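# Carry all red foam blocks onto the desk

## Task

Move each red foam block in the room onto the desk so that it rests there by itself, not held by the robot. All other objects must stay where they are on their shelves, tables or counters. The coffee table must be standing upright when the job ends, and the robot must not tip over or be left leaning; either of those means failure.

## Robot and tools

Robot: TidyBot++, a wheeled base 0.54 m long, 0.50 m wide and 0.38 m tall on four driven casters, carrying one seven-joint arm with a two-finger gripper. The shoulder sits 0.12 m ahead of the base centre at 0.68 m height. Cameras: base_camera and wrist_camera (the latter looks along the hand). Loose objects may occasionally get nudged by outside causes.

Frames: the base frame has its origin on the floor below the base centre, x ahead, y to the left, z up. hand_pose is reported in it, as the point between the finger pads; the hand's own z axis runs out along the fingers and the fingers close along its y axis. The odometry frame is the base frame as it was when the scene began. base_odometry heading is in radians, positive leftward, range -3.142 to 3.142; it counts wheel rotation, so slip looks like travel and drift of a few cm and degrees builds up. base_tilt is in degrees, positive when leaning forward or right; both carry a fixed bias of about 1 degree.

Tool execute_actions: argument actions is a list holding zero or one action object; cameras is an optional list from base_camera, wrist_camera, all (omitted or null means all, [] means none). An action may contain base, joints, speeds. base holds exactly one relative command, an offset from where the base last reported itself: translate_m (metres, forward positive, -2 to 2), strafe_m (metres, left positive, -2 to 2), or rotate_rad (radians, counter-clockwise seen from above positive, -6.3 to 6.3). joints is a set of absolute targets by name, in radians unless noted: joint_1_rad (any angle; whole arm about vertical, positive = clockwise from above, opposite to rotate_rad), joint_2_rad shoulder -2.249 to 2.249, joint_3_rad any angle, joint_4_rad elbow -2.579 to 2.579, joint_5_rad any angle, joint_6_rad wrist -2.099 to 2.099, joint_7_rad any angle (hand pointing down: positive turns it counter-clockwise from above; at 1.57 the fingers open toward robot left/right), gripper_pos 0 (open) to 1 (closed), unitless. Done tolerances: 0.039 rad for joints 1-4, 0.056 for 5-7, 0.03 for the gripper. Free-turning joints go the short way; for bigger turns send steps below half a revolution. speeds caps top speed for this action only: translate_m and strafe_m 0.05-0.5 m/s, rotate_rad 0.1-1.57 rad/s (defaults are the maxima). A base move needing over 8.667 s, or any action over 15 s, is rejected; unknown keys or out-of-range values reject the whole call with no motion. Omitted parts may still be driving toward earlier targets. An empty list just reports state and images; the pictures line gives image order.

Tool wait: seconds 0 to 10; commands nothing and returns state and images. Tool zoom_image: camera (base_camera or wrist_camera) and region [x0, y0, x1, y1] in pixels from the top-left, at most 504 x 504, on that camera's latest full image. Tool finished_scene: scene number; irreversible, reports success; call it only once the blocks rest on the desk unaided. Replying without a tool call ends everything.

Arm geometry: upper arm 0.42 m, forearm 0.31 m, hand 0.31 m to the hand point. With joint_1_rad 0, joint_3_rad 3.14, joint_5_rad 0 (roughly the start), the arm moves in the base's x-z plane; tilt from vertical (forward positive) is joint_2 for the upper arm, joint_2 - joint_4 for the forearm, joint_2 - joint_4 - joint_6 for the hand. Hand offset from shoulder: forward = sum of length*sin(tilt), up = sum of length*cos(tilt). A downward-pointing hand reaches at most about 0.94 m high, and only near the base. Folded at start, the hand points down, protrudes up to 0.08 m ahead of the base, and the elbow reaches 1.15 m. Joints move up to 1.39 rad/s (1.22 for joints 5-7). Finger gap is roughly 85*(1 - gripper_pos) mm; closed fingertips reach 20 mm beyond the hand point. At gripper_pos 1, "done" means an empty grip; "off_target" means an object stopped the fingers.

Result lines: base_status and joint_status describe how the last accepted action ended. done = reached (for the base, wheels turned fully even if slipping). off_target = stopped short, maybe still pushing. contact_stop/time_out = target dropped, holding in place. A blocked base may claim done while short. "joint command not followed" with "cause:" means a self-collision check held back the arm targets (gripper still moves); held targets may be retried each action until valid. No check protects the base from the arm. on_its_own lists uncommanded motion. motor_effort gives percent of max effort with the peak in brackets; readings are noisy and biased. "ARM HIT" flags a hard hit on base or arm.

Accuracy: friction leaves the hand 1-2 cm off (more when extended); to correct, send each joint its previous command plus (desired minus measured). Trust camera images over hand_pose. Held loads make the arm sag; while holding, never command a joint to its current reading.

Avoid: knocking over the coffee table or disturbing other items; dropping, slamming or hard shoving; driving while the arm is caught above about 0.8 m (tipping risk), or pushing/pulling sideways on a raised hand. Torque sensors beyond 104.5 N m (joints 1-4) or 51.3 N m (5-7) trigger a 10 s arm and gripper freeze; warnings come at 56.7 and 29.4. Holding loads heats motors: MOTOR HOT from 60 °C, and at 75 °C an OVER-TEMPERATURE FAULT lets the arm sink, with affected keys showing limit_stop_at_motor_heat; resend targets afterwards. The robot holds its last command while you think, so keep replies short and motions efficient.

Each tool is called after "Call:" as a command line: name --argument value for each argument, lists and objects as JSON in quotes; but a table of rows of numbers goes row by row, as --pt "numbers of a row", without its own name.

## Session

Call:
execute_actions --actions '[]'

Scene clock: 0.00 s.
base_odometry: x=+0.000 y=+0.000 heading=+0.000 (m, m, rad; odometry frame)
base_tilt: forward=+0.3 right=-0.5 (deg)
base_status: not commanded
joint_positions: joint_1_rad=-0.025 joint_2_rad=-0.350 joint_3_rad=+3.146 joint_4_rad=-2.504 joint_5_rad=+0.041 joint_6_rad=-0.843 joint_7_rad=+1.558 gripper_pos=+0.000
joint_status: not commanded
motor_effort: joint_1_rad=+0 joint_2_rad=-1 joint_3_rad=+0 joint_4_rad=+11 joint_5_rad=+1 joint_6_rad=-1 joint_7_rad=+1 (%)
hand_pose: x=+0.2823 y=-0.0047 z=+0.5961 quat_wxyz=(+0.014, +0.997, +0.016, +0.073) (m; base frame)
pictures: base_camera, wrist_camera
Images, in order (width x height): base_camera 644x364, wrist_camera 644x476.

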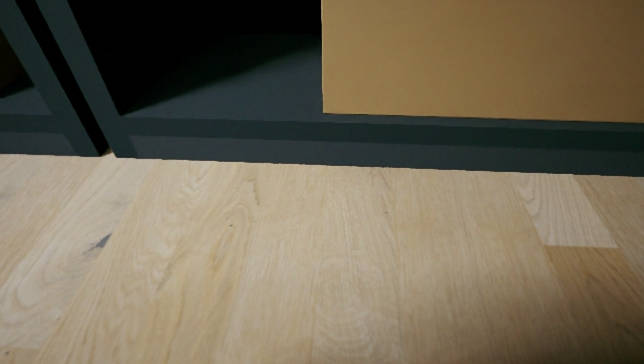

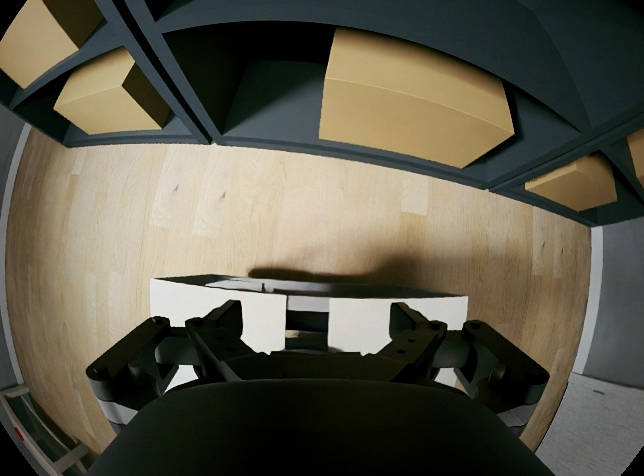

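Call:
zoom_image --camera "wrist_camera" --region '[0, 360, 120, 476]'

Region (0, 360, 120, 476) of wrist_camera's 644x476 image, scaled by 4.200; it fills the top 487 rows of this view, and the rest is white.

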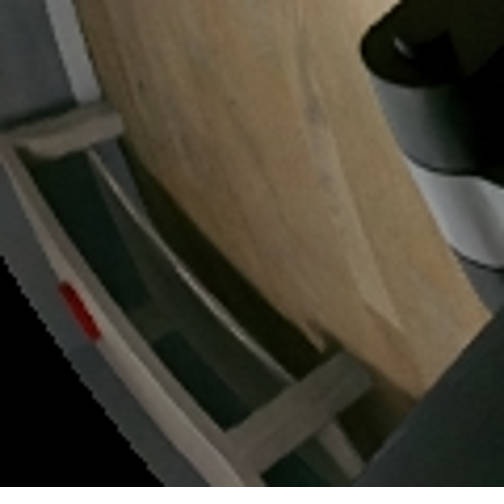

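Call:
execute_actions --actions '[{"base": {"rotate_rad": 3.09}, "joints": {"joint_1_rad": 0.5, "joint_2_rad": -0.3, "joint_3_rad": 3.14, "joint_4_rad": -1.2, "joint_5_rad": 0.0, "joint_6_rad": -1.25, "joint_7_rad": 1.59}}]'

Scene clock: 4.47 s.
base_odometry: x=+0.000 y=+0.000 heading=+3.089 (m, m, rad; odometry frame)
base_tilt: forward=+0.2 right=-0.5 (deg)
base_status: done
joint_positions: joint_1_rad=+0.484 joint_2_rad=-0.317 joint_3_rad=+3.144 joint_4_rad=-1.214 joint_5_rad=+0.017 joint_6_rad=-1.226 joint_7_rad=+1.558 gripper_pos=+0.000
joint_status: all done
motor_effort: joint_1_rad=+0(1) joint_2_rad=-6(9) joint_3_rad=+1(2) joint_4_rad=+16(18) joint_5_rad=+1(1) joint_6_rad=+6(7) joint_7_rad=+0(1) (%)
hand_pose: x=+0.4528 y=-0.1809 z=+1.1147 quat_wxyz=(+0.122, +0.846, -0.217, +0.472) (m; base frame)
pictures: base_camera, wrist_camera
Images, in order (width x height): base_camera 644x364, wrist_camera 644x476.

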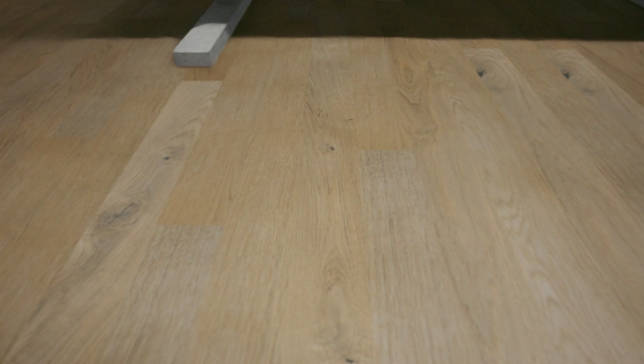

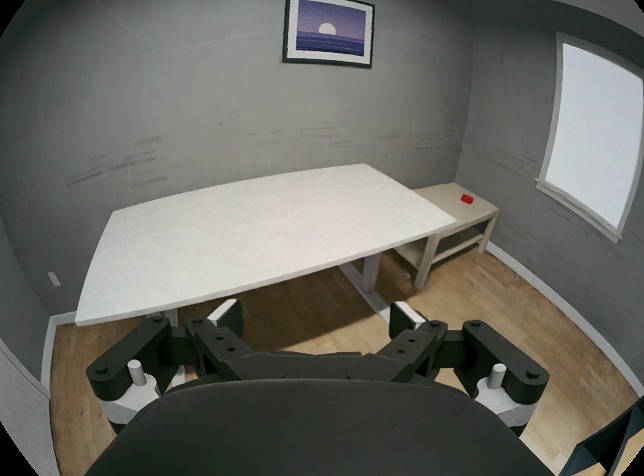

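Call:
execute_actions --actions '[{"base": {"strafe_m": -1.85}, "joints": {"joint_1_rad": 0.1, "joint_2_rad": 0.0, "joint_4_rad": -1.4, "joint_6_rad": -1.2}}]'

Scene clock: 10.93 s.
base_odometry: x=+0.094 y=+1.848 heading=+3.090 (m, m, rad; odometry frame)
base_tilt: forward=+0.3 right=-0.5 (deg)
base_status: done
joint_positions: joint_1_rad=+0.111 joint_2_rad=+0.002 joint_3_rad=+3.141 joint_4_rad=-1.392 joint_5_rad=+0.016 joint_6_rad=-1.224 joint_7_rad=+1.558 gripper_pos=+0.000
joint_status: all done
motor_effort: joint_1_rad=+0(2) joint_2_rad=-19(22) joint_3_rad=+0(2) joint_4_rad=+18(19) joint_5_rad=+1(2) joint_6_rad=+3(6) joint_7_rad=-1(0) (%)
hand_pose: x=+0.5818 y=-0.0549 z=+0.8887 quat_wxyz=(+0.021, +0.964, -0.059, +0.259) (m; base frame)
pictures: base_camera, wrist_camera
Images, in order (width x height): base_camera 644x364, wrist_camera 644x476.

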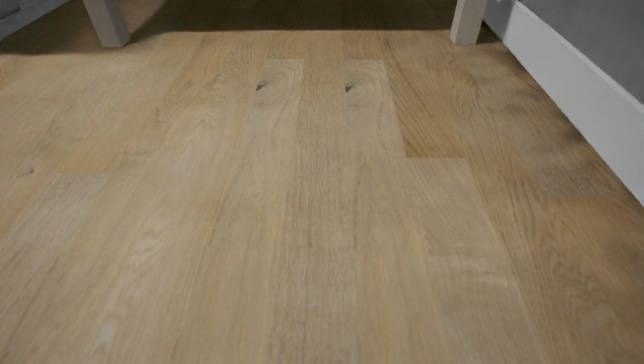

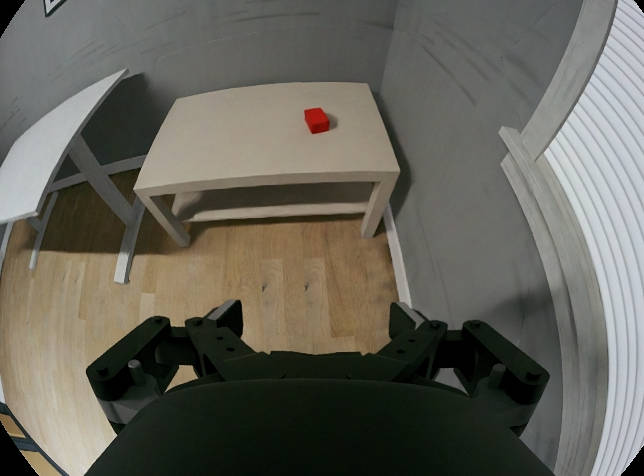

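Call:
zoom_image --camera "wrist_camera" --region '[260, 70, 410, 190]'

Region (260, 70, 410, 190) of wrist_camera's 644x476 image, scaled by 3.360; it fills the top 403 rows of this view, and the rest is white.

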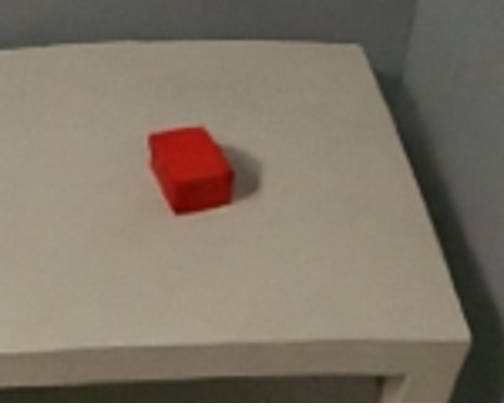

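Call:
execute_actions --actions '[{"base": {"translate_m": 0.72}, "joints": {"joint_1_rad": 0.27, "joint_2_rad": 0.565, "joint_4_rad": -1.445, "joint_6_rad": -1.13, "joint_7_rad": 2.06}}]'

Scene clock: 15.10 s.
base_odometry: x=-0.625 y=+1.885 heading=+3.090 (m, m, rad; odometry frame)
base_tilt: forward=+0.3 right=-0.5 (deg)
base_status: done
joint_positions: joint_1_rad=+0.256 joint_2_rad=+0.563 joint_3_rad=+3.141 joint_4_rad=-1.432 joint_5_rad=+0.016 joint_6_rad=-1.148 joint_7_rad=+2.028 gripper_pos=+0.000
joint_status: all done
motor_effort: joint_1_rad=+0(1) joint_2_rad=-36(38) joint_3_rad=-1(2) joint_4_rad=+14(19) joint_5_rad=+0(2) joint_6_rad=-1(4) joint_7_rad=+0(1) (%)
hand_pose: x=+0.6121 y=-0.1320 z=+0.5969 quat_wxyz=(+0.006, +0.995, +0.104, -0.003) (m; base frame)
pictures: base_camera, wrist_camera
Images, in order (width x height): base_camera 644x364, wrist_camera 644x476.

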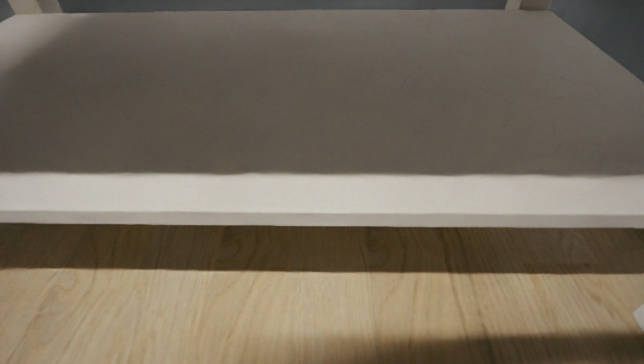

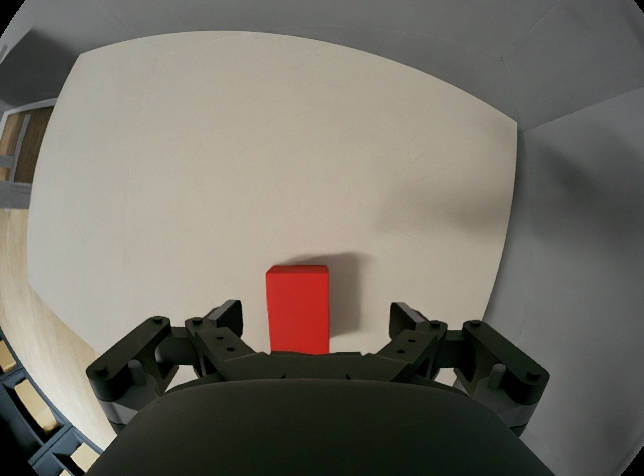

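Call:
execute_actions --actions '[{"joints": {"joint_2_rad": 0.585, "joint_4_rad": -1.679, "joint_6_rad": -0.881}}]' --cameras '["wrist_camera"]'

Scene clock: 17.33 s.
base_odometry: x=-0.625 y=+1.885 heading=+3.090 (m, m, rad; odometry frame)
base_tilt: forward=+0.3 right=-0.4 (deg)
base_status: not commanded
joint_positions: joint_1_rad=+0.256 joint_2_rad=+0.570 joint_3_rad=+3.141 joint_4_rad=-1.667 joint_5_rad=+0.016 joint_6_rad=-0.904 joint_7_rad=+2.028 gripper_pos=+0.000
joint_status: all done
motor_effort: joint_1_rad=+0(0) joint_2_rad=-34(36) joint_3_rad=+0(0) joint_4_rad=+12(14) joint_5_rad=+1(1) joint_6_rad=+0(1) joint_7_rad=+0(0) (%)
hand_pose: x=+0.5772 y=-0.1222 z=+0.5305 quat_wxyz=(+0.006, +0.994, +0.106, -0.002) (m; base frame)
pictures: wrist_camera
Images, in order (width x height): wrist_camera 644x476.

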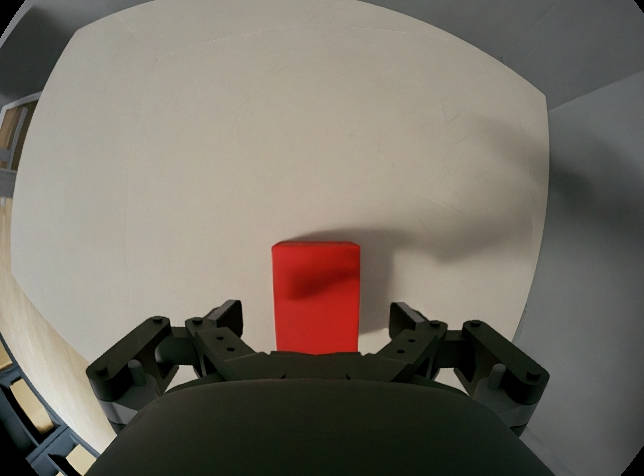

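Centered. Descend to grasp height.

Call:
execute_actions --actions '[{"joints": {"joint_2_rad": 0.662, "joint_4_rad": -1.732, "joint_6_rad": -0.745}}]' --cameras '["wrist_camera"]'

Scene clock: 18.47 s.
base_odometry: x=-0.625 y=+1.885 heading=+3.090 (m, m, rad; odometry frame)
base_tilt: forward=+0.3 right=-0.5 (deg)
base_status: not commanded
joint_positions: joint_1_rad=+0.256 joint_2_rad=+0.656 joint_3_rad=+3.141 joint_4_rad=-1.720 joint_5_rad=+0.016 joint_6_rad=-0.765 joint_7_rad=+2.028 gripper_pos=+0.000
joint_status: all done
motor_effort: joint_1_rad=+0(0) joint_2_rad=-35(38) joint_3_rad=-1(1) joint_4_rad=+10(11) joint_5_rad=+1(1) joint_6_rad=-1(0) joint_7_rad=+0(1) (%)
hand_pose: x=+0.5779 y=-0.1219 z=+0.4775 quat_wxyz=(+0.005, +0.994, +0.107, -0.001) (m; base frame)
pictures: wrist_camera
Images, in order (width x height): wrist_camera 644x476.

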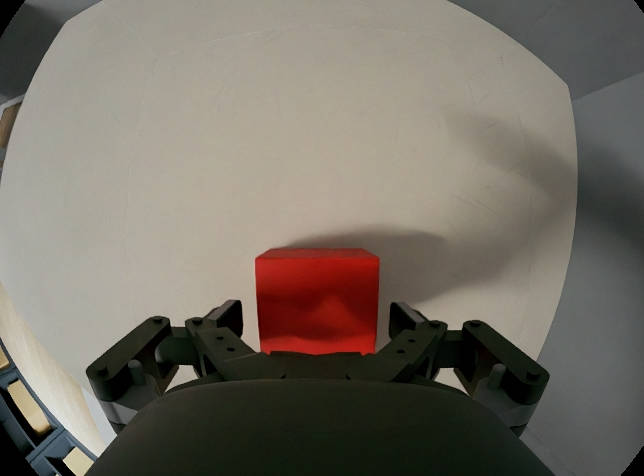

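Call:
execute_actions --actions '[{"joints": {"gripper_pos": 1.0}}]' --cameras '["wrist_camera"]'

Scene clock: 19.87 s.
base_odometry: x=-0.625 y=+1.885 heading=+3.090 (m, m, rad; odometry frame)
base_tilt: forward=+0.3 right=-0.5 (deg)
base_status: not commanded
joint_positions: joint_1_rad=+0.256 joint_2_rad=+0.652 joint_3_rad=+3.141 joint_4_rad=-1.721 joint_5_rad=+0.016 joint_6_rad=-0.764 joint_7_rad=+2.028 gripper_pos=+0.389
joint_status: gripper_pos off_target (ended at +0.389, target +1.000)
motor_effort: joint_1_rad=+0(1) joint_2_rad=-34(37) joint_3_rad=+0(1) joint_4_rad=+10(12) joint_5_rad=+1(1) joint_6_rad=-1(3) joint_7_rad=+0(1) (%)
hand_pose: x=+0.5784 y=-0.1221 z=+0.4789 quat_wxyz=(+0.006, +0.994, +0.106, +0.000) (m; base frame)
pictures: wrist_camera
Images, in order (width x height): wrist_camera 644x476.

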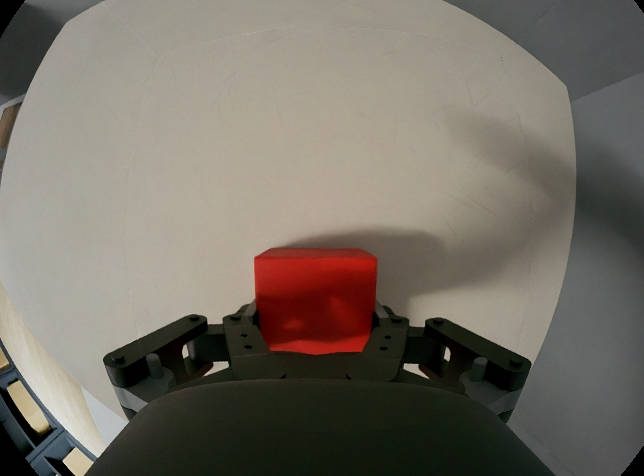

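Call:
execute_actions --actions '[{"base": {"strafe_m": 0.48}, "joints": {"joint_1_rad": -0.2, "joint_2_rad": 0.42, "joint_4_rad": -0.80, "joint_6_rad": -1.91}}]'

Scene clock: 24.00 s.
base_odometry: x=-0.650 y=+1.406 heading=+3.090 (m, m, rad; odometry frame)
base_tilt: forward=+0.3 right=-0.5 (deg)
base_status: done
joint_positions: joint_1_rad=-0.194 joint_2_rad=+0.438 joint_3_rad=+3.134 joint_4_rad=-0.815 joint_5_rad=+0.013 joint_6_rad=-1.889 joint_7_rad=+2.028 gripper_pos=+0.389
joint_status: all done
motor_effort: joint_1_rad=+0(4) joint_2_rad=-33(40) joint_3_rad=+0(3) joint_4_rad=+15(16) joint_5_rad=+1(2) joint_6_rad=-1(2) joint_7_rad=+0(1) (%)
hand_pose: x=+0.5870 y=+0.0923 z=+0.8500 quat_wxyz=(+0.004, +0.947, +0.321, +0.000) (m; base frame)
pictures: base_camera, wrist_camera
Images, in order (width x height): base_camera 644x364, wrist_camera 644x476.

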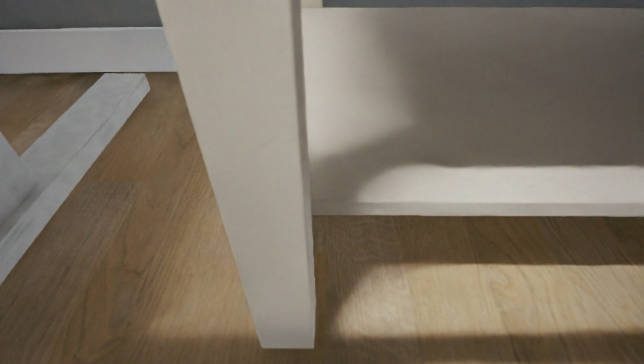

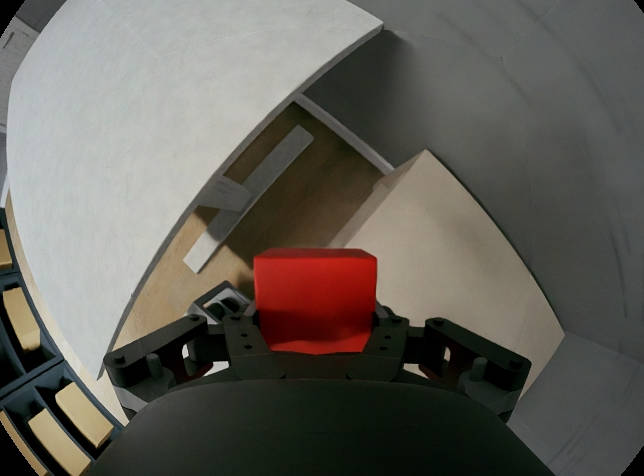

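Call:
execute_actions --actions '[{"joints": {"joint_1_rad": -0.96, "joint_2_rad": 0.655, "joint_4_rad": -0.59}}]' --cameras '["wrist_camera"]'

Scene clock: 26.80 s.
base_odometry: x=-0.650 y=+1.406 heading=+3.090 (m, m, rad; odometry frame)
base_tilt: forward=+0.3 right=-0.5 (deg)
base_status: not commanded
joint_positions: joint_1_rad=-0.954 joint_2_rad=+0.638 joint_3_rad=+3.135 joint_4_rad=-0.609 joint_5_rad=+0.013 joint_6_rad=-1.889 joint_7_rad=+2.028 gripper_pos=+0.389
joint_status: all done
motor_effort: joint_1_rad=+0(2) joint_2_rad=-40(41) joint_3_rad=-1(1) joint_4_rad=+14(15) joint_5_rad=+1(0) joint_6_rad=-1(0) joint_7_rad=+1(1) (%)
hand_pose: x=+0.4376 y=+0.4488 z=+0.8085 quat_wxyz=(+0.003, +0.761, +0.649, +0.004) (m; base frame)
pictures: wrist_camera
Images, in order (width x height): wrist_camera 644x476.

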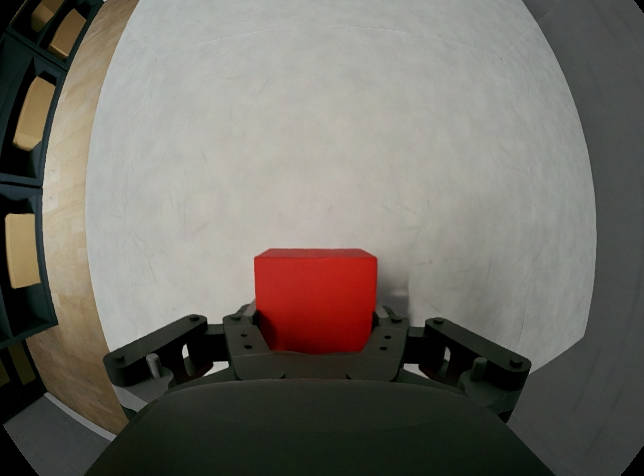

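Call:
execute_actions --actions '[{"joints": {"joint_4_rad": -0.782, "joint_6_rad": -1.715}}]' --cameras '["wrist_camera"]'

Scene clock: 28.30 s.
base_odometry: x=-0.650 y=+1.406 heading=+3.090 (m, m, rad; odometry frame)
base_tilt: forward=+0.2 right=-0.5 (deg)
base_status: not commanded
joint_positions: joint_1_rad=-0.954 joint_2_rad=+0.647 joint_3_rad=+3.135 joint_4_rad=-0.772 joint_5_rad=+0.013 joint_6_rad=-1.736 joint_7_rad=+2.028 gripper_pos=+0.389
joint_status: all done
motor_effort: joint_1_rad=+0(0) joint_2_rad=-40(42) joint_3_rad=+0(1) joint_4_rad=+15(17) joint_5_rad=+1(0) joint_6_rad=-1(1) joint_7_rad=+0(0) (%)
hand_pose: x=+0.4431 y=+0.4567 z=+0.7539 quat_wxyz=(+0.006, +0.760, +0.650, -0.006) (m; base frame)
pictures: wrist_camera
Images, in order (width x height): wrist_camera 644x476.

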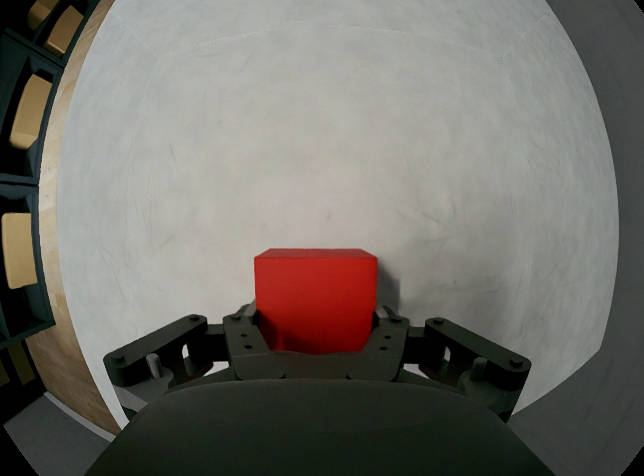

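Call:
execute_actions --actions '[{"joints": {"joint_2_rad": 0.678}}]' --cameras '[]'

Scene clock: 29.17 s.
base_odometry: x=-0.650 y=+1.406 heading=+3.090 (m, m, rad; odometry frame)
base_tilt: forward=+0.3 right=-0.5 (deg)
base_status: not commanded
joint_positions: joint_1_rad=-0.954 joint_2_rad=+0.656 joint_3_rad=+3.135 joint_4_rad=-0.772 joint_5_rad=+0.013 joint_6_rad=-1.736 joint_7_rad=+2.028 gripper_pos=+0.389
joint_status: all done
motor_effort: joint_1_rad=+0(1) joint_2_rad=-35(42) joint_3_rad=-1(1) joint_4_rad=+14(16) joint_5_rad=+0(1) joint_6_rad=+0(3) joint_7_rad=+0(0) (%)
hand_pose: x=+0.4435 y=+0.4572 z=+0.7489 quat_wxyz=(+0.007, +0.760, +0.649, -0.010) (m; base frame)
pictures: none
No camera images: the call's "cameras" was empty. Leave "cameras" out to get every camera's image.

Contact. Release, then lift away.

Call:
execute_actions --actions '[{"joints": {"gripper_pos": 0.0, "joint_2_rad": 0.66}}]' --cameras '[]'

Call:
execute_actions --actions '[{"joints": {"joint_2_rad": 0.5}}]' --cameras '["wrist_camera"]'

Scene clock: 30.57 s.
base_odometry: x=-0.650 y=+1.406 heading=+3.090 (m, m, rad; odometry frame)
base_tilt: forward=+0.3 right=-0.5 (deg)
base_status: not commanded
joint_positions: joint_1_rad=-0.954 joint_2_rad=+0.655 joint_3_rad=+3.135 joint_4_rad=-0.772 joint_5_rad=+0.013 joint_6_rad=-1.736 joint_7_rad=+2.028 gripper_pos=+0.000
joint_status: all done
motor_effort: joint_1_rad=+0(1) joint_2_rad=-40(41) joint_3_rad=-1(1) joint_4_rad=+15(16) joint_5_rad=+0(0) joint_6_rad=-1(2) joint_7_rad=+0(0) (%)
hand_pose: x=+0.4434 y=+0.4572 z=+0.7492 quat_wxyz=(+0.007, +0.760, +0.650, -0.010) (m; base frame)
pictures: none
No camera images: the call's "cameras" was empty. Leave "cameras" out to get every camera's image.

Scene clock: 31.70 s.
base_odometry: x=-0.650 y=+1.406 heading=+3.090 (m, m, rad; odometry frame)
base_tilt: forward=+0.3 right=-0.5 (deg)
base_status: not commanded
joint_positions: joint_1_rad=-0.954 joint_2_rad=+0.496 joint_3_rad=+3.135 joint_4_rad=-0.773 joint_5_rad=+0.013 joint_6_rad=-1.736 joint_7_rad=+2.028 gripper_pos=+0.000
joint_status: all done
motor_effort: joint_1_rad=+0(0) joint_2_rad=-35(43) joint_3_rad=+0(1) joint_4_rad=+15(16) joint_5_rad=+1(0) joint_6_rad=+0(0) joint_7_rad=+0(0) (%)
hand_pose: x=+0.4331 y=+0.4427 z=+0.8369 quat_wxyz=(-0.012, +0.759, +0.648, +0.067) (m; base frame)
pictures: wrist_camera
Images, in order (width x height): wrist_camera 644x476.

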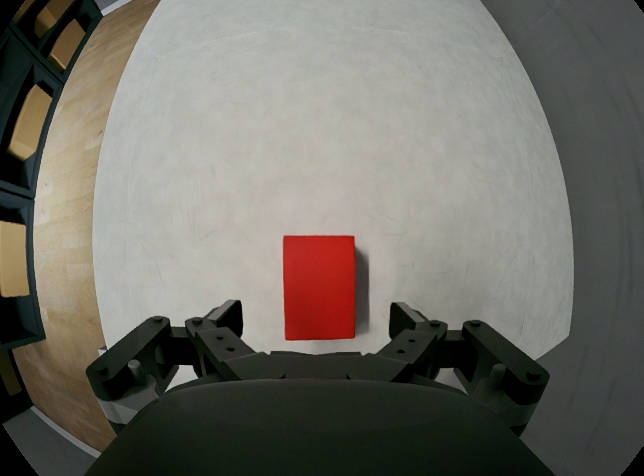

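Call:
execute_actions --actions '[{"base": {"strafe_m": -0.39}, "joints": {"joint_1_rad": -2.95, "joint_2_rad": 0.0, "joint_4_rad": 0.0, "joint_6_rad": -2.0, "joint_7_rad": 1.55}}]' --cameras '["wrist_camera"]'

Scene clock: 49.77 s.
base_odometry: x=-0.630 y=+1.796 heading=+3.090 (m, m, rad; odometry frame)
base_tilt: forward=+0.3 right=-0.5 (deg)
base_status: done
joint_positions: joint_1_rad=-2.935 joint_2_rad=+0.015 joint_3_rad=+3.136 joint_4_rad=-0.015 joint_5_rad=+0.012 joint_6_rad=-1.976 joint_7_rad=+1.584 gripper_pos=+0.000
joint_status: all done
motor_effort: joint_1_rad=+0(4) joint_2_rad=-5(40) joint_3_rad=+0(1) joint_4_rad=+4(15) joint_5_rad=+0(2) joint_6_rad=+6(7) joint_7_rad=+1(1) (%)
hand_pose: x=-0.1722 y=+0.0614 z=+1.2858 quat_wxyz=(-0.535, +0.084, +0.839, +0.061) (m; base frame)
pictures: wrist_camera
Images, in order (width x height): wrist_camera 644x476.

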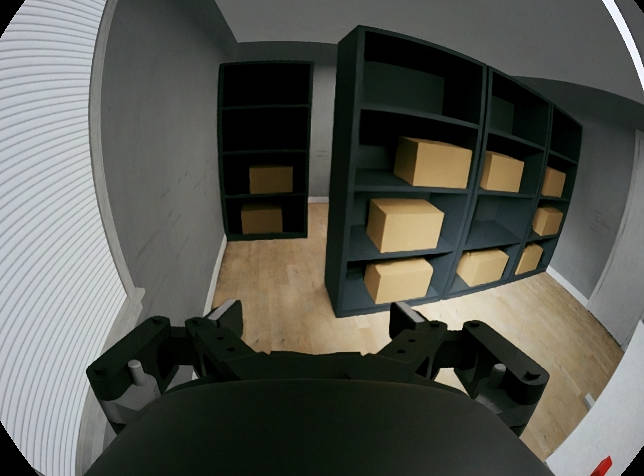

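Call:
zoom_image --camera "wrist_camera" --region '[200, 20, 600, 330]'

Region (200, 20, 600, 330) of wrist_camera's 644x476 image, scaled by 1.260; it fills the top 391 rows of this view, and the rest is white.

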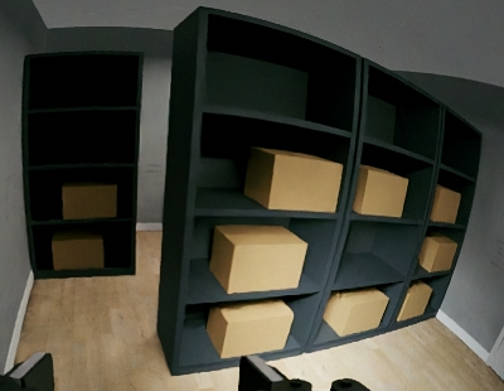

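Call:
execute_actions --actions '[{"base": {"translate_m": -2.0}, "joints": {"joint_1_rad": -2.3, "joint_2_rad": -0.1, "joint_4_rad": -0.6}}]'

Scene clock: 55.83 s.
base_odometry: x=+1.367 y=+1.693 heading=+3.090 (m, m, rad; odometry frame)
base_tilt: forward=+0.2 right=-0.5 (deg)
base_status: done
joint_positions: joint_1_rad=-2.314 joint_2_rad=-0.082 joint_3_rad=+3.136 joint_4_rad=-0.587 joint_5_rad=+0.012 joint_6_rad=-1.977 joint_7_rad=+1.584 gripper_pos=+0.000
joint_status: all done
motor_effort: joint_1_rad=+0(1) joint_2_rad=-8(11) joint_3_rad=+0(1) joint_4_rad=+10(11) joint_5_rad=+1(2) joint_6_rad=+4(7) joint_7_rad=+0(0) (%)
hand_pose: x=-0.0894 y=+0.2270 z=+1.1303 quat_wxyz=(-0.294, +0.376, +0.868, +0.135) (m; base frame)
pictures: base_camera, wrist_camera
Images, in order (width x height): base_camera 644x364, wrist_camera 644x476.

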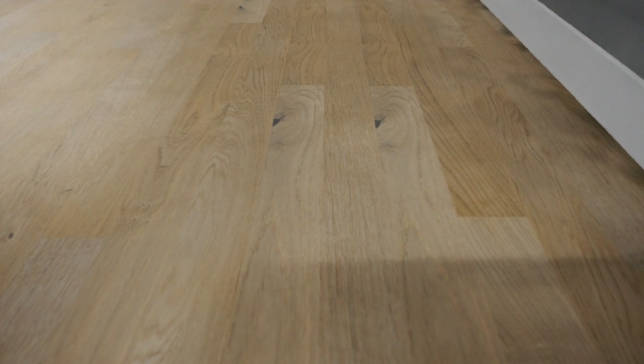

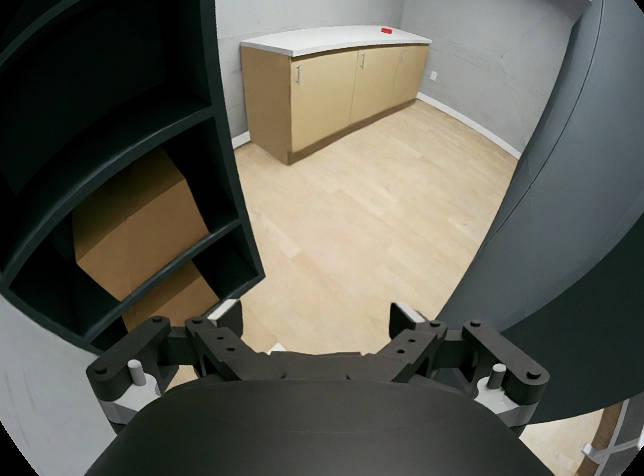

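Call:
zoom_image --camera "wrist_camera" --region '[230, 0, 450, 170]'

Region (230, 0, 450, 170) of wrist_camera's 644x476 image, scaled by 2.291; it fills the top 389 rows of this view, and the rest is white.

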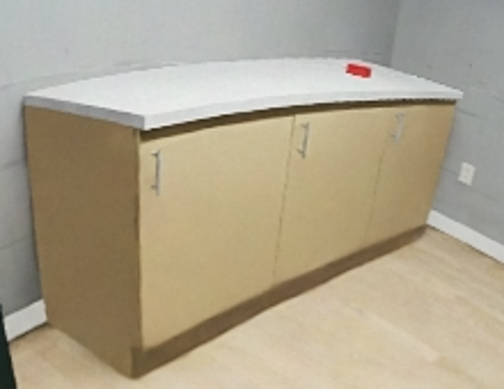

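Call:
execute_actions --actions '[{"base": {"translate_m": -0.31}, "joints": {"joint_1_rad": -1.8, "joint_4_rad": -1.1}}]'

Scene clock: 59.33 s.
base_odometry: x=+1.677 y=+1.677 heading=+3.090 (m, m, rad; odometry frame)
base_tilt: forward=+0.2 right=-0.5 (deg)
base_status: done
joint_positions: joint_1_rad=-1.814 joint_2_rad=-0.095 joint_3_rad=+3.136 joint_4_rad=-1.087 joint_5_rad=+0.012 joint_6_rad=-1.977 joint_7_rad=+1.584 gripper_pos=+0.000
joint_status: all done
motor_effort: joint_1_rad=+0(1) joint_2_rad=-11(14) joint_3_rad=-1(1) joint_4_rad=+14(14) joint_5_rad=+1(1) joint_6_rad=+0(4) joint_7_rad=+1(0) (%)
hand_pose: x=+0.0527 y=+0.2685 z=+0.9659 quat_wxyz=(-0.064, +0.609, +0.789, +0.057) (m; base frame)
pictures: base_camera, wrist_camera
Images, in order (width x height): base_camera 644x364, wrist_camera 644x476.

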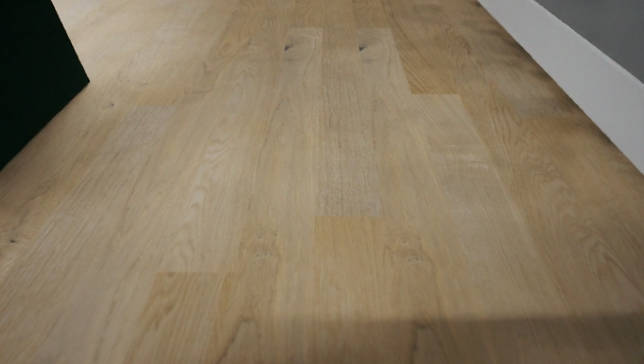

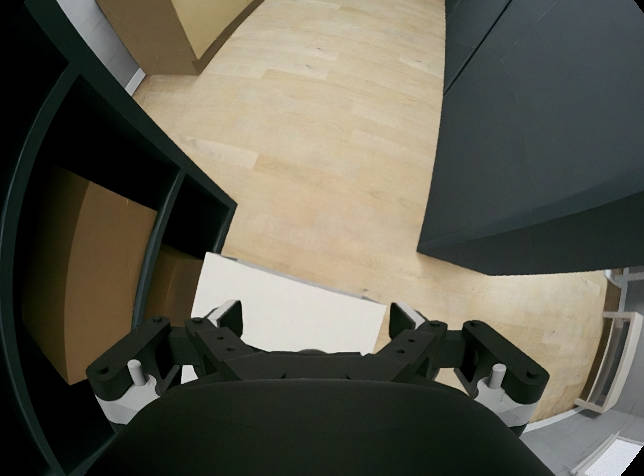

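Call:
execute_actions --actions '[{"base": {"strafe_m": 2.0}, "joints": {"joint_1_rad": -2.9, "joint_2_rad": 0.0, "joint_4_rad": -0.3}}]'

Scene clock: 65.00 s.
base_odometry: x=+1.575 y=-0.320 heading=+3.091 (m, m, rad; odometry frame)
base_tilt: forward=+0.3 right=-0.5 (deg)
base_status: done
joint_positions: joint_1_rad=-2.886 joint_2_rad=-0.018 joint_3_rad=+3.136 joint_4_rad=-0.314 joint_5_rad=+0.012 joint_6_rad=-1.980 joint_7_rad=+1.584 gripper_pos=+0.000
joint_status: all done
motor_effort: joint_1_rad=+0(0) joint_2_rad=-9(13) joint_3_rad=+0(1) joint_4_rad=+8(13) joint_5_rad=+0(0) joint_6_rad=+6(5) joint_7_rad=+0(1) (%)
hand_pose: x=-0.1916 y=+0.0814 z=+1.2015 quat_wxyz=(-0.415, +0.112, +0.901, +0.059) (m; base frame)
pictures: base_camera, wrist_camera
Images, in order (width x height): base_camera 644x364, wrist_camera 644x476.

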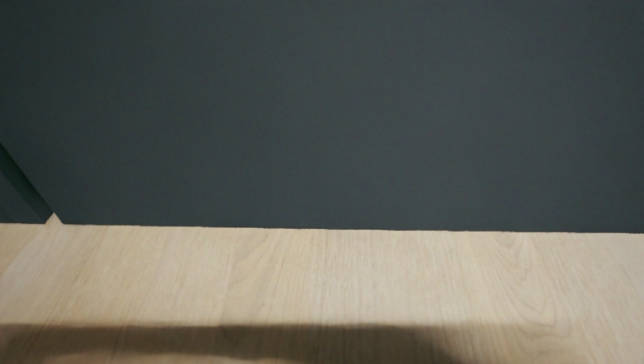

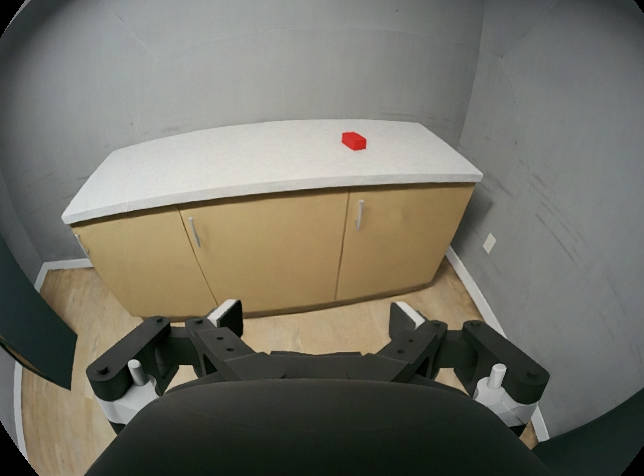

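Call:
zoom_image --camera "wrist_camera" --region '[290, 100, 490, 240]'

Region (290, 100, 490, 240) of wrist_camera's 644x476 image, scaled by 2.520; it fills the top 353 rows of this view, and the rest is white.

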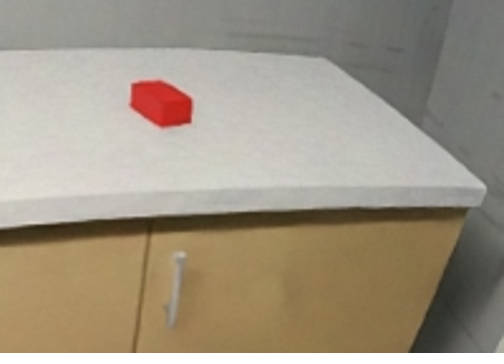

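Call:
execute_actions --actions '[{"base": {"strafe_m": 0.58}, "joints": {"joint_1_rad": -3.36, "joint_4_rad": -0.6}}]'

Scene clock: 69.20 s.
base_odometry: x=+1.546 y=-0.899 heading=+3.091 (m, m, rad; odometry frame)
base_tilt: forward=+0.2 right=-0.5 (deg)
base_status: done
joint_positions: joint_1_rad=-3.345 joint_2_rad=-0.013 joint_3_rad=+3.136 joint_4_rad=-0.585 joint_5_rad=+0.012 joint_6_rad=-1.980 joint_7_rad=+1.584 gripper_pos=+0.000
joint_status: all done
motor_effort: joint_1_rad=+0(1) joint_2_rad=-12(13) joint_3_rad=+0(1) joint_4_rad=+10(11) joint_5_rad=+1(2) joint_6_rad=+4(6) joint_7_rad=+0(0) (%)
hand_pose: x=-0.2119 y=-0.0681 z=+1.1083 quat_wxyz=(-0.290, -0.102, +0.951, -0.024) (m; base frame)
pictures: base_camera, wrist_camera
Images, in order (width x height): base_camera 644x364, wrist_camera 644x476.

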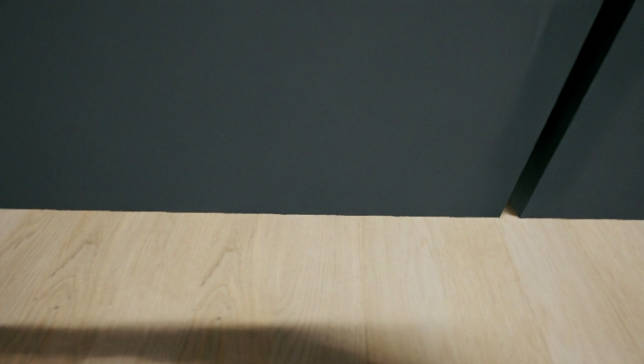

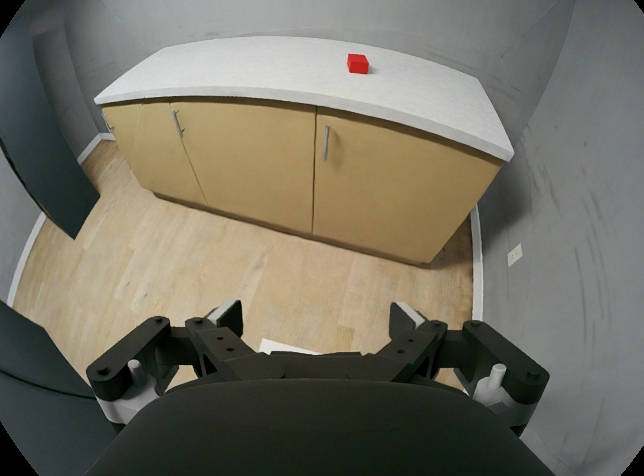

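Call:
execute_actions --actions '[{"base": {"translate_m": -0.53}, "speeds": {"translate_m": 0.35}, "joints": {"joint_1_rad": -3.305, "joint_2_rad": 0.215, "joint_4_rad": -1.145, "joint_6_rad": -0.775}}]'

Scene clock: 73.93 s.
base_odometry: x=+2.075 y=-0.927 heading=+3.091 (m, m, rad; odometry frame)
base_tilt: forward=+0.2 right=-0.5 (deg)
base_status: done
joint_positions: joint_1_rad=-3.320 joint_2_rad=+0.212 joint_3_rad=+3.136 joint_4_rad=-1.136 joint_5_rad=+0.012 joint_6_rad=-0.794 joint_7_rad=+1.584 gripper_pos=+0.000
joint_status: all done
motor_effort: joint_1_rad=+0(0) joint_2_rad=-29(32) joint_3_rad=+0(0) joint_4_rad=+19(21) joint_5_rad=+1(1) joint_6_rad=+6(7) joint_7_rad=+1(0) (%)
hand_pose: x=-0.5272 y=-0.1184 z=+0.9948 quat_wxyz=(-0.478, -0.087, +0.873, -0.036) (m; base frame)
pictures: base_camera, wrist_camera
Images, in order (width x height): base_camera 644x364, wrist_camera 644x476.

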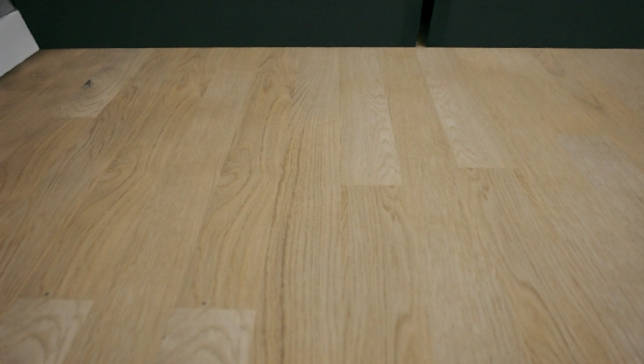

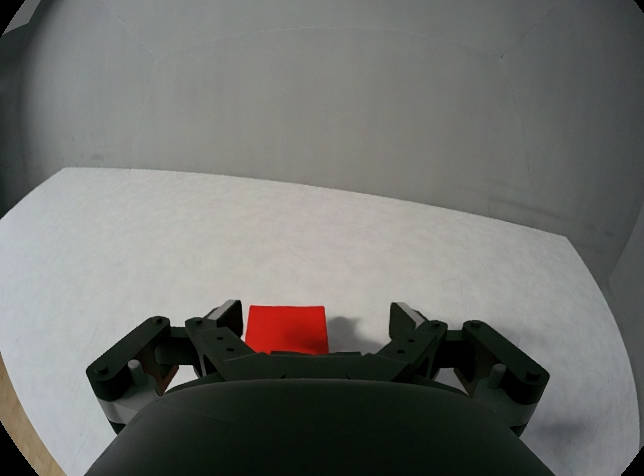

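Call:
execute_actions --actions '[]'

Scene clock: 75.30 s.
base_odometry: x=+2.075 y=-0.927 heading=+3.091 (m, m, rad; odometry frame)
base_tilt: forward=+0.2 right=-0.5 (deg)
base_status: done
joint_positions: joint_1_rad=-3.320 joint_2_rad=+0.212 joint_3_rad=+3.136 joint_4_rad=-1.136 joint_5_rad=+0.012 joint_6_rad=-0.794 joint_7_rad=+1.584 gripper_pos=+0.000
joint_status: all done
motor_effort: joint_1_rad=+0(0) joint_2_rad=-29(32) joint_3_rad=+0(0) joint_4_rad=+20(21) joint_5_rad=+0(1) joint_6_rad=+6(7) joint_7_rad=+0(0) (%)
hand_pose: x=-0.5272 y=-0.1184 z=+0.9948 quat_wxyz=(-0.478, -0.087, +0.873, -0.036) (m; base frame)
pictures: base_camera, wrist_camera
Images, in order (width x height): base_camera 644x364, wrist_camera 644x476.

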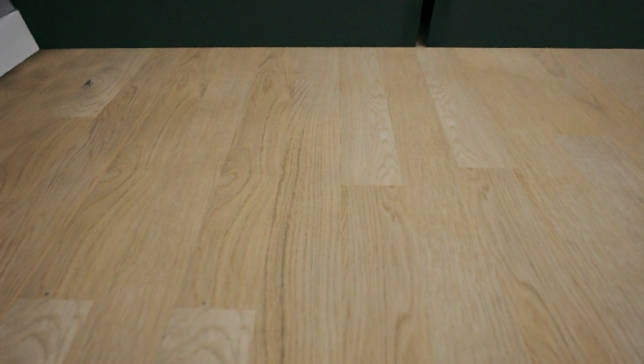

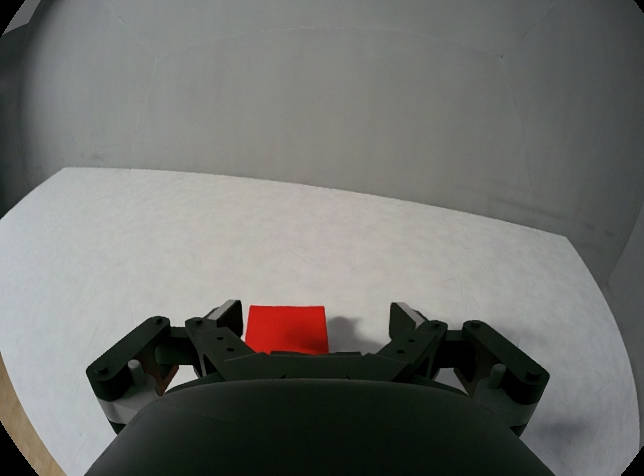

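Call:
execute_actions --actions '[{"joints": {"joint_1_rad": -3.368}}]' --cameras '["wrist_camera"]'

Scene clock: 76.60 s.
base_odometry: x=+2.075 y=-0.927 heading=+3.091 (m, m, rad; odometry frame)
base_tilt: forward=+0.2 right=-0.5 (deg)
base_status: not commanded
joint_positions: joint_1_rad=-3.363 joint_2_rad=+0.212 joint_3_rad=+3.137 joint_4_rad=-1.136 joint_5_rad=+0.012 joint_6_rad=-0.794 joint_7_rad=+1.584 gripper_pos=+0.000
joint_status: all done
motor_effort: joint_1_rad=+0(2) joint_2_rad=-29(30) joint_3_rad=+0(1) joint_4_rad=+20(20) joint_5_rad=+1(1) joint_6_rad=+6(6) joint_7_rad=+0(0) (%)
hand_pose: x=-0.5217 y=-0.1456 z=+0.9948 quat_wxyz=(-0.478, -0.106, +0.871, -0.046) (m; base frame)
pictures: wrist_camera
Images, in order (width x height): wrist_camera 644x476.

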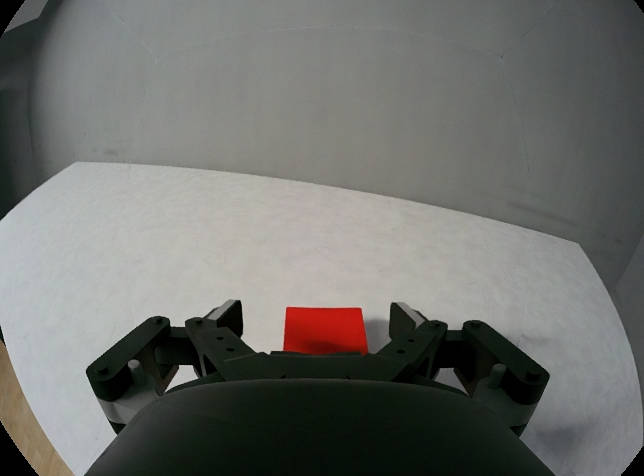

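Call:
execute_actions --actions '[{"joints": {"joint_1_rad": -3.339, "joint_2_rad": 0.225, "joint_4_rad": -1.274, "joint_6_rad": -0.671}}]' --cameras '["wrist_camera"]'

Scene clock: 79.80 s.
base_odometry: x=+2.075 y=-0.927 heading=+3.091 (m, m, rad; odometry frame)
base_tilt: forward=+0.2 right=-0.4 (deg)
base_status: not commanded
joint_positions: joint_1_rad=-3.353 joint_2_rad=+0.216 joint_3_rad=+3.137 joint_4_rad=-1.264 joint_5_rad=+0.012 joint_6_rad=-0.695 joint_7_rad=+1.584 gripper_pos=+0.000
joint_status: all done
motor_effort: joint_1_rad=+0(0) joint_2_rad=-29(32) joint_3_rad=+0(0) joint_4_rad=+20(21) joint_5_rad=+1(1) joint_6_rad=+6(7) joint_7_rad=+0(0) (%)
hand_pose: x=-0.5251 y=-0.1399 z=+0.9443 quat_wxyz=(-0.463, -0.103, +0.880, -0.042) (m; base frame)
pictures: wrist_camera
Images, in order (width x height): wrist_camera 644x476.

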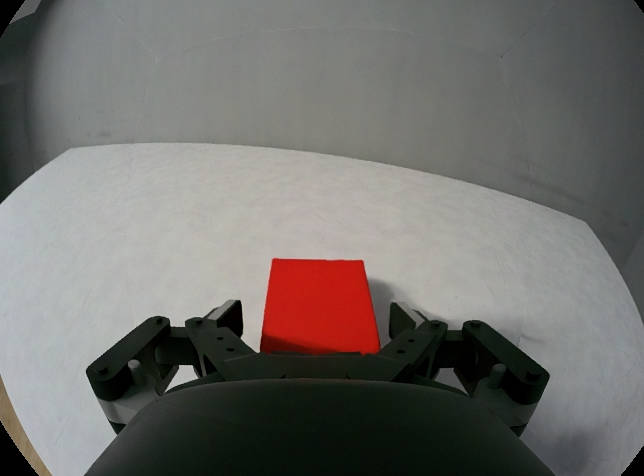

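Call:
execute_actions --actions '[{"joints": {"joint_2_rad": 0.235, "gripper_pos": 1.0}}]' --cameras '["wrist_camera"]'

Scene clock: 81.27 s.
base_odometry: x=+2.075 y=-0.927 heading=+3.091 (m, m, rad; odometry frame)
base_tilt: forward=+0.2 right=-0.5 (deg)
base_status: not commanded
joint_positions: joint_1_rad=-3.353 joint_2_rad=+0.219 joint_3_rad=+3.137 joint_4_rad=-1.264 joint_5_rad=+0.012 joint_6_rad=-0.691 joint_7_rad=+1.584 gripper_pos=+0.398
joint_status: gripper_pos off_target (ended at +0.398, target +1.000); the others done
motor_effort: joint_1_rad=+0(0) joint_2_rad=-28(31) joint_3_rad=+0(1) joint_4_rad=+19(20) joint_5_rad=+0(0) joint_6_rad=+6(6) joint_7_rad=+0(1) (%)
hand_pose: x=-0.5266 y=-0.1402 z=+0.9435 quat_wxyz=(-0.463, -0.103, +0.879, -0.042) (m; base frame)
pictures: wrist_camera
Images, in order (width x height): wrist_camera 644x476.

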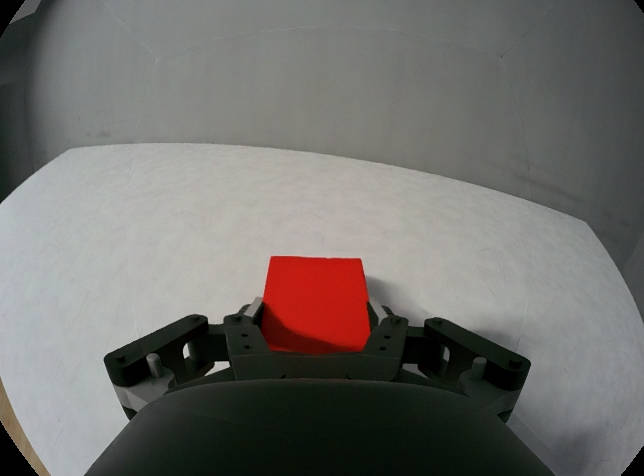

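Call:
execute_actions --actions '[{"base": {"translate_m": 0.53}, "joints": {"joint_2_rad": -0.35, "joint_6_rad": -1.9}}]'

Scene clock: 87.27 s.
base_odometry: x=+1.546 y=-0.900 heading=+3.091 (m, m, rad; odometry frame)
base_tilt: forward=+0.3 right=-0.5 (deg)
base_status: done
joint_positions: joint_1_rad=-3.349 joint_2_rad=-0.364 joint_3_rad=+3.137 joint_4_rad=-1.271 joint_5_rad=+0.011 joint_6_rad=-1.891 joint_7_rad=+1.584 gripper_pos=+0.398
joint_status: all done
motor_effort: joint_1_rad=+0(3) joint_2_rad=-2(33) joint_3_rad=+0(2) joint_4_rad=+14(20) joint_5_rad=+1(2) joint_6_rad=+1(5) joint_7_rad=+0(1) (%)
hand_pose: x=-0.0794 y=-0.0411 z=+0.9757 quat_wxyz=(-0.171, -0.108, +0.979, -0.011) (m; base frame)
pictures: base_camera, wrist_camera
Images, in order (width x height): base_camera 644x364, wrist_camera 644x476.

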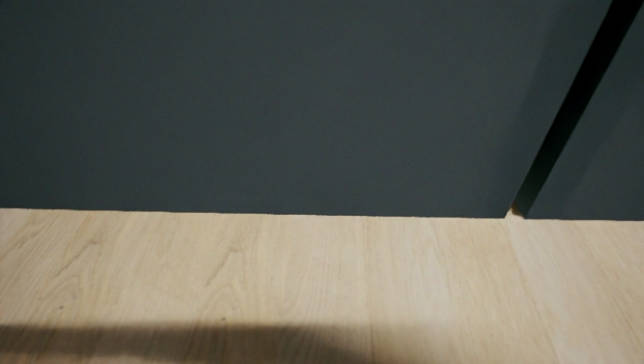

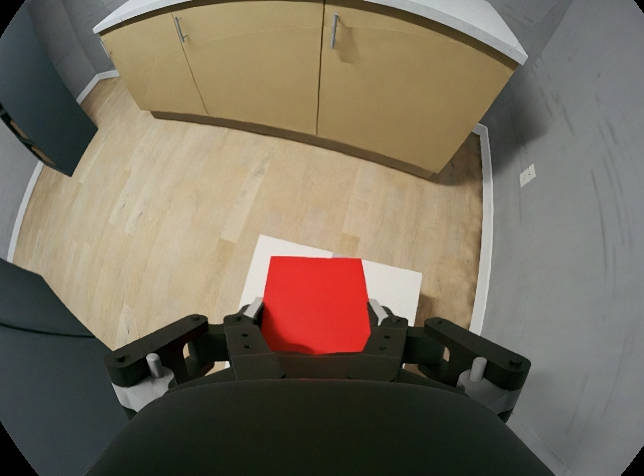

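Call:
execute_actions --actions '[{"base": {"strafe_m": -2.0}, "joints": {"joint_1_rad": -4.3}}]'

Scene clock: 93.20 s.
base_odometry: x=+1.646 y=+1.098 heading=+3.091 (m, m, rad; odometry frame)
base_tilt: forward=+0.3 right=-0.5 (deg)
base_status: done
joint_positions: joint_1_rad=-4.286 joint_2_rad=-0.356 joint_3_rad=+3.138 joint_4_rad=-1.271 joint_5_rad=+0.011 joint_6_rad=-1.891 joint_7_rad=+1.584 gripper_pos=+0.398
joint_status: all done
motor_effort: joint_1_rad=+0(0) joint_2_rad=-2(5) joint_3_rad=+0(1) joint_4_rad=+14(14) joint_5_rad=+1(1) joint_6_rad=+2(2) joint_7_rad=+0(0) (%)
hand_pose: x=+0.0333 y=-0.1865 z=+0.9739 quat_wxyz=(-0.144, -0.538, +0.826, -0.085) (m; base frame)
pictures: base_camera, wrist_camera
Images, in order (width x height): base_camera 644x364, wrist_camera 644x476.

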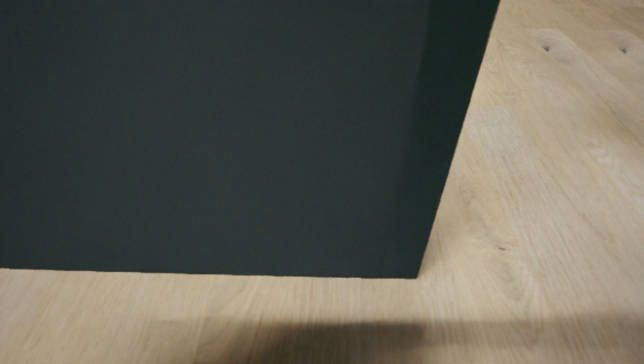

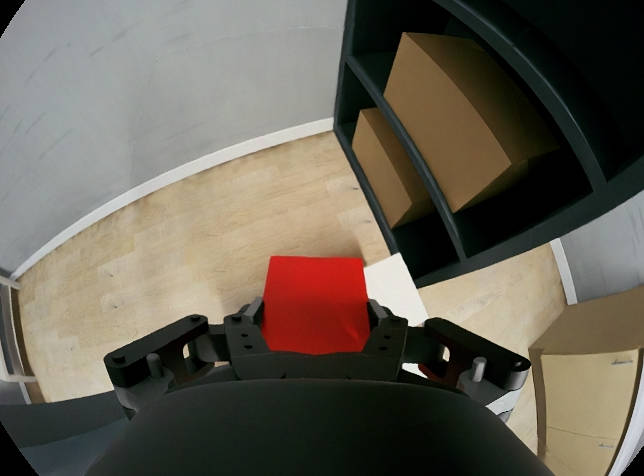

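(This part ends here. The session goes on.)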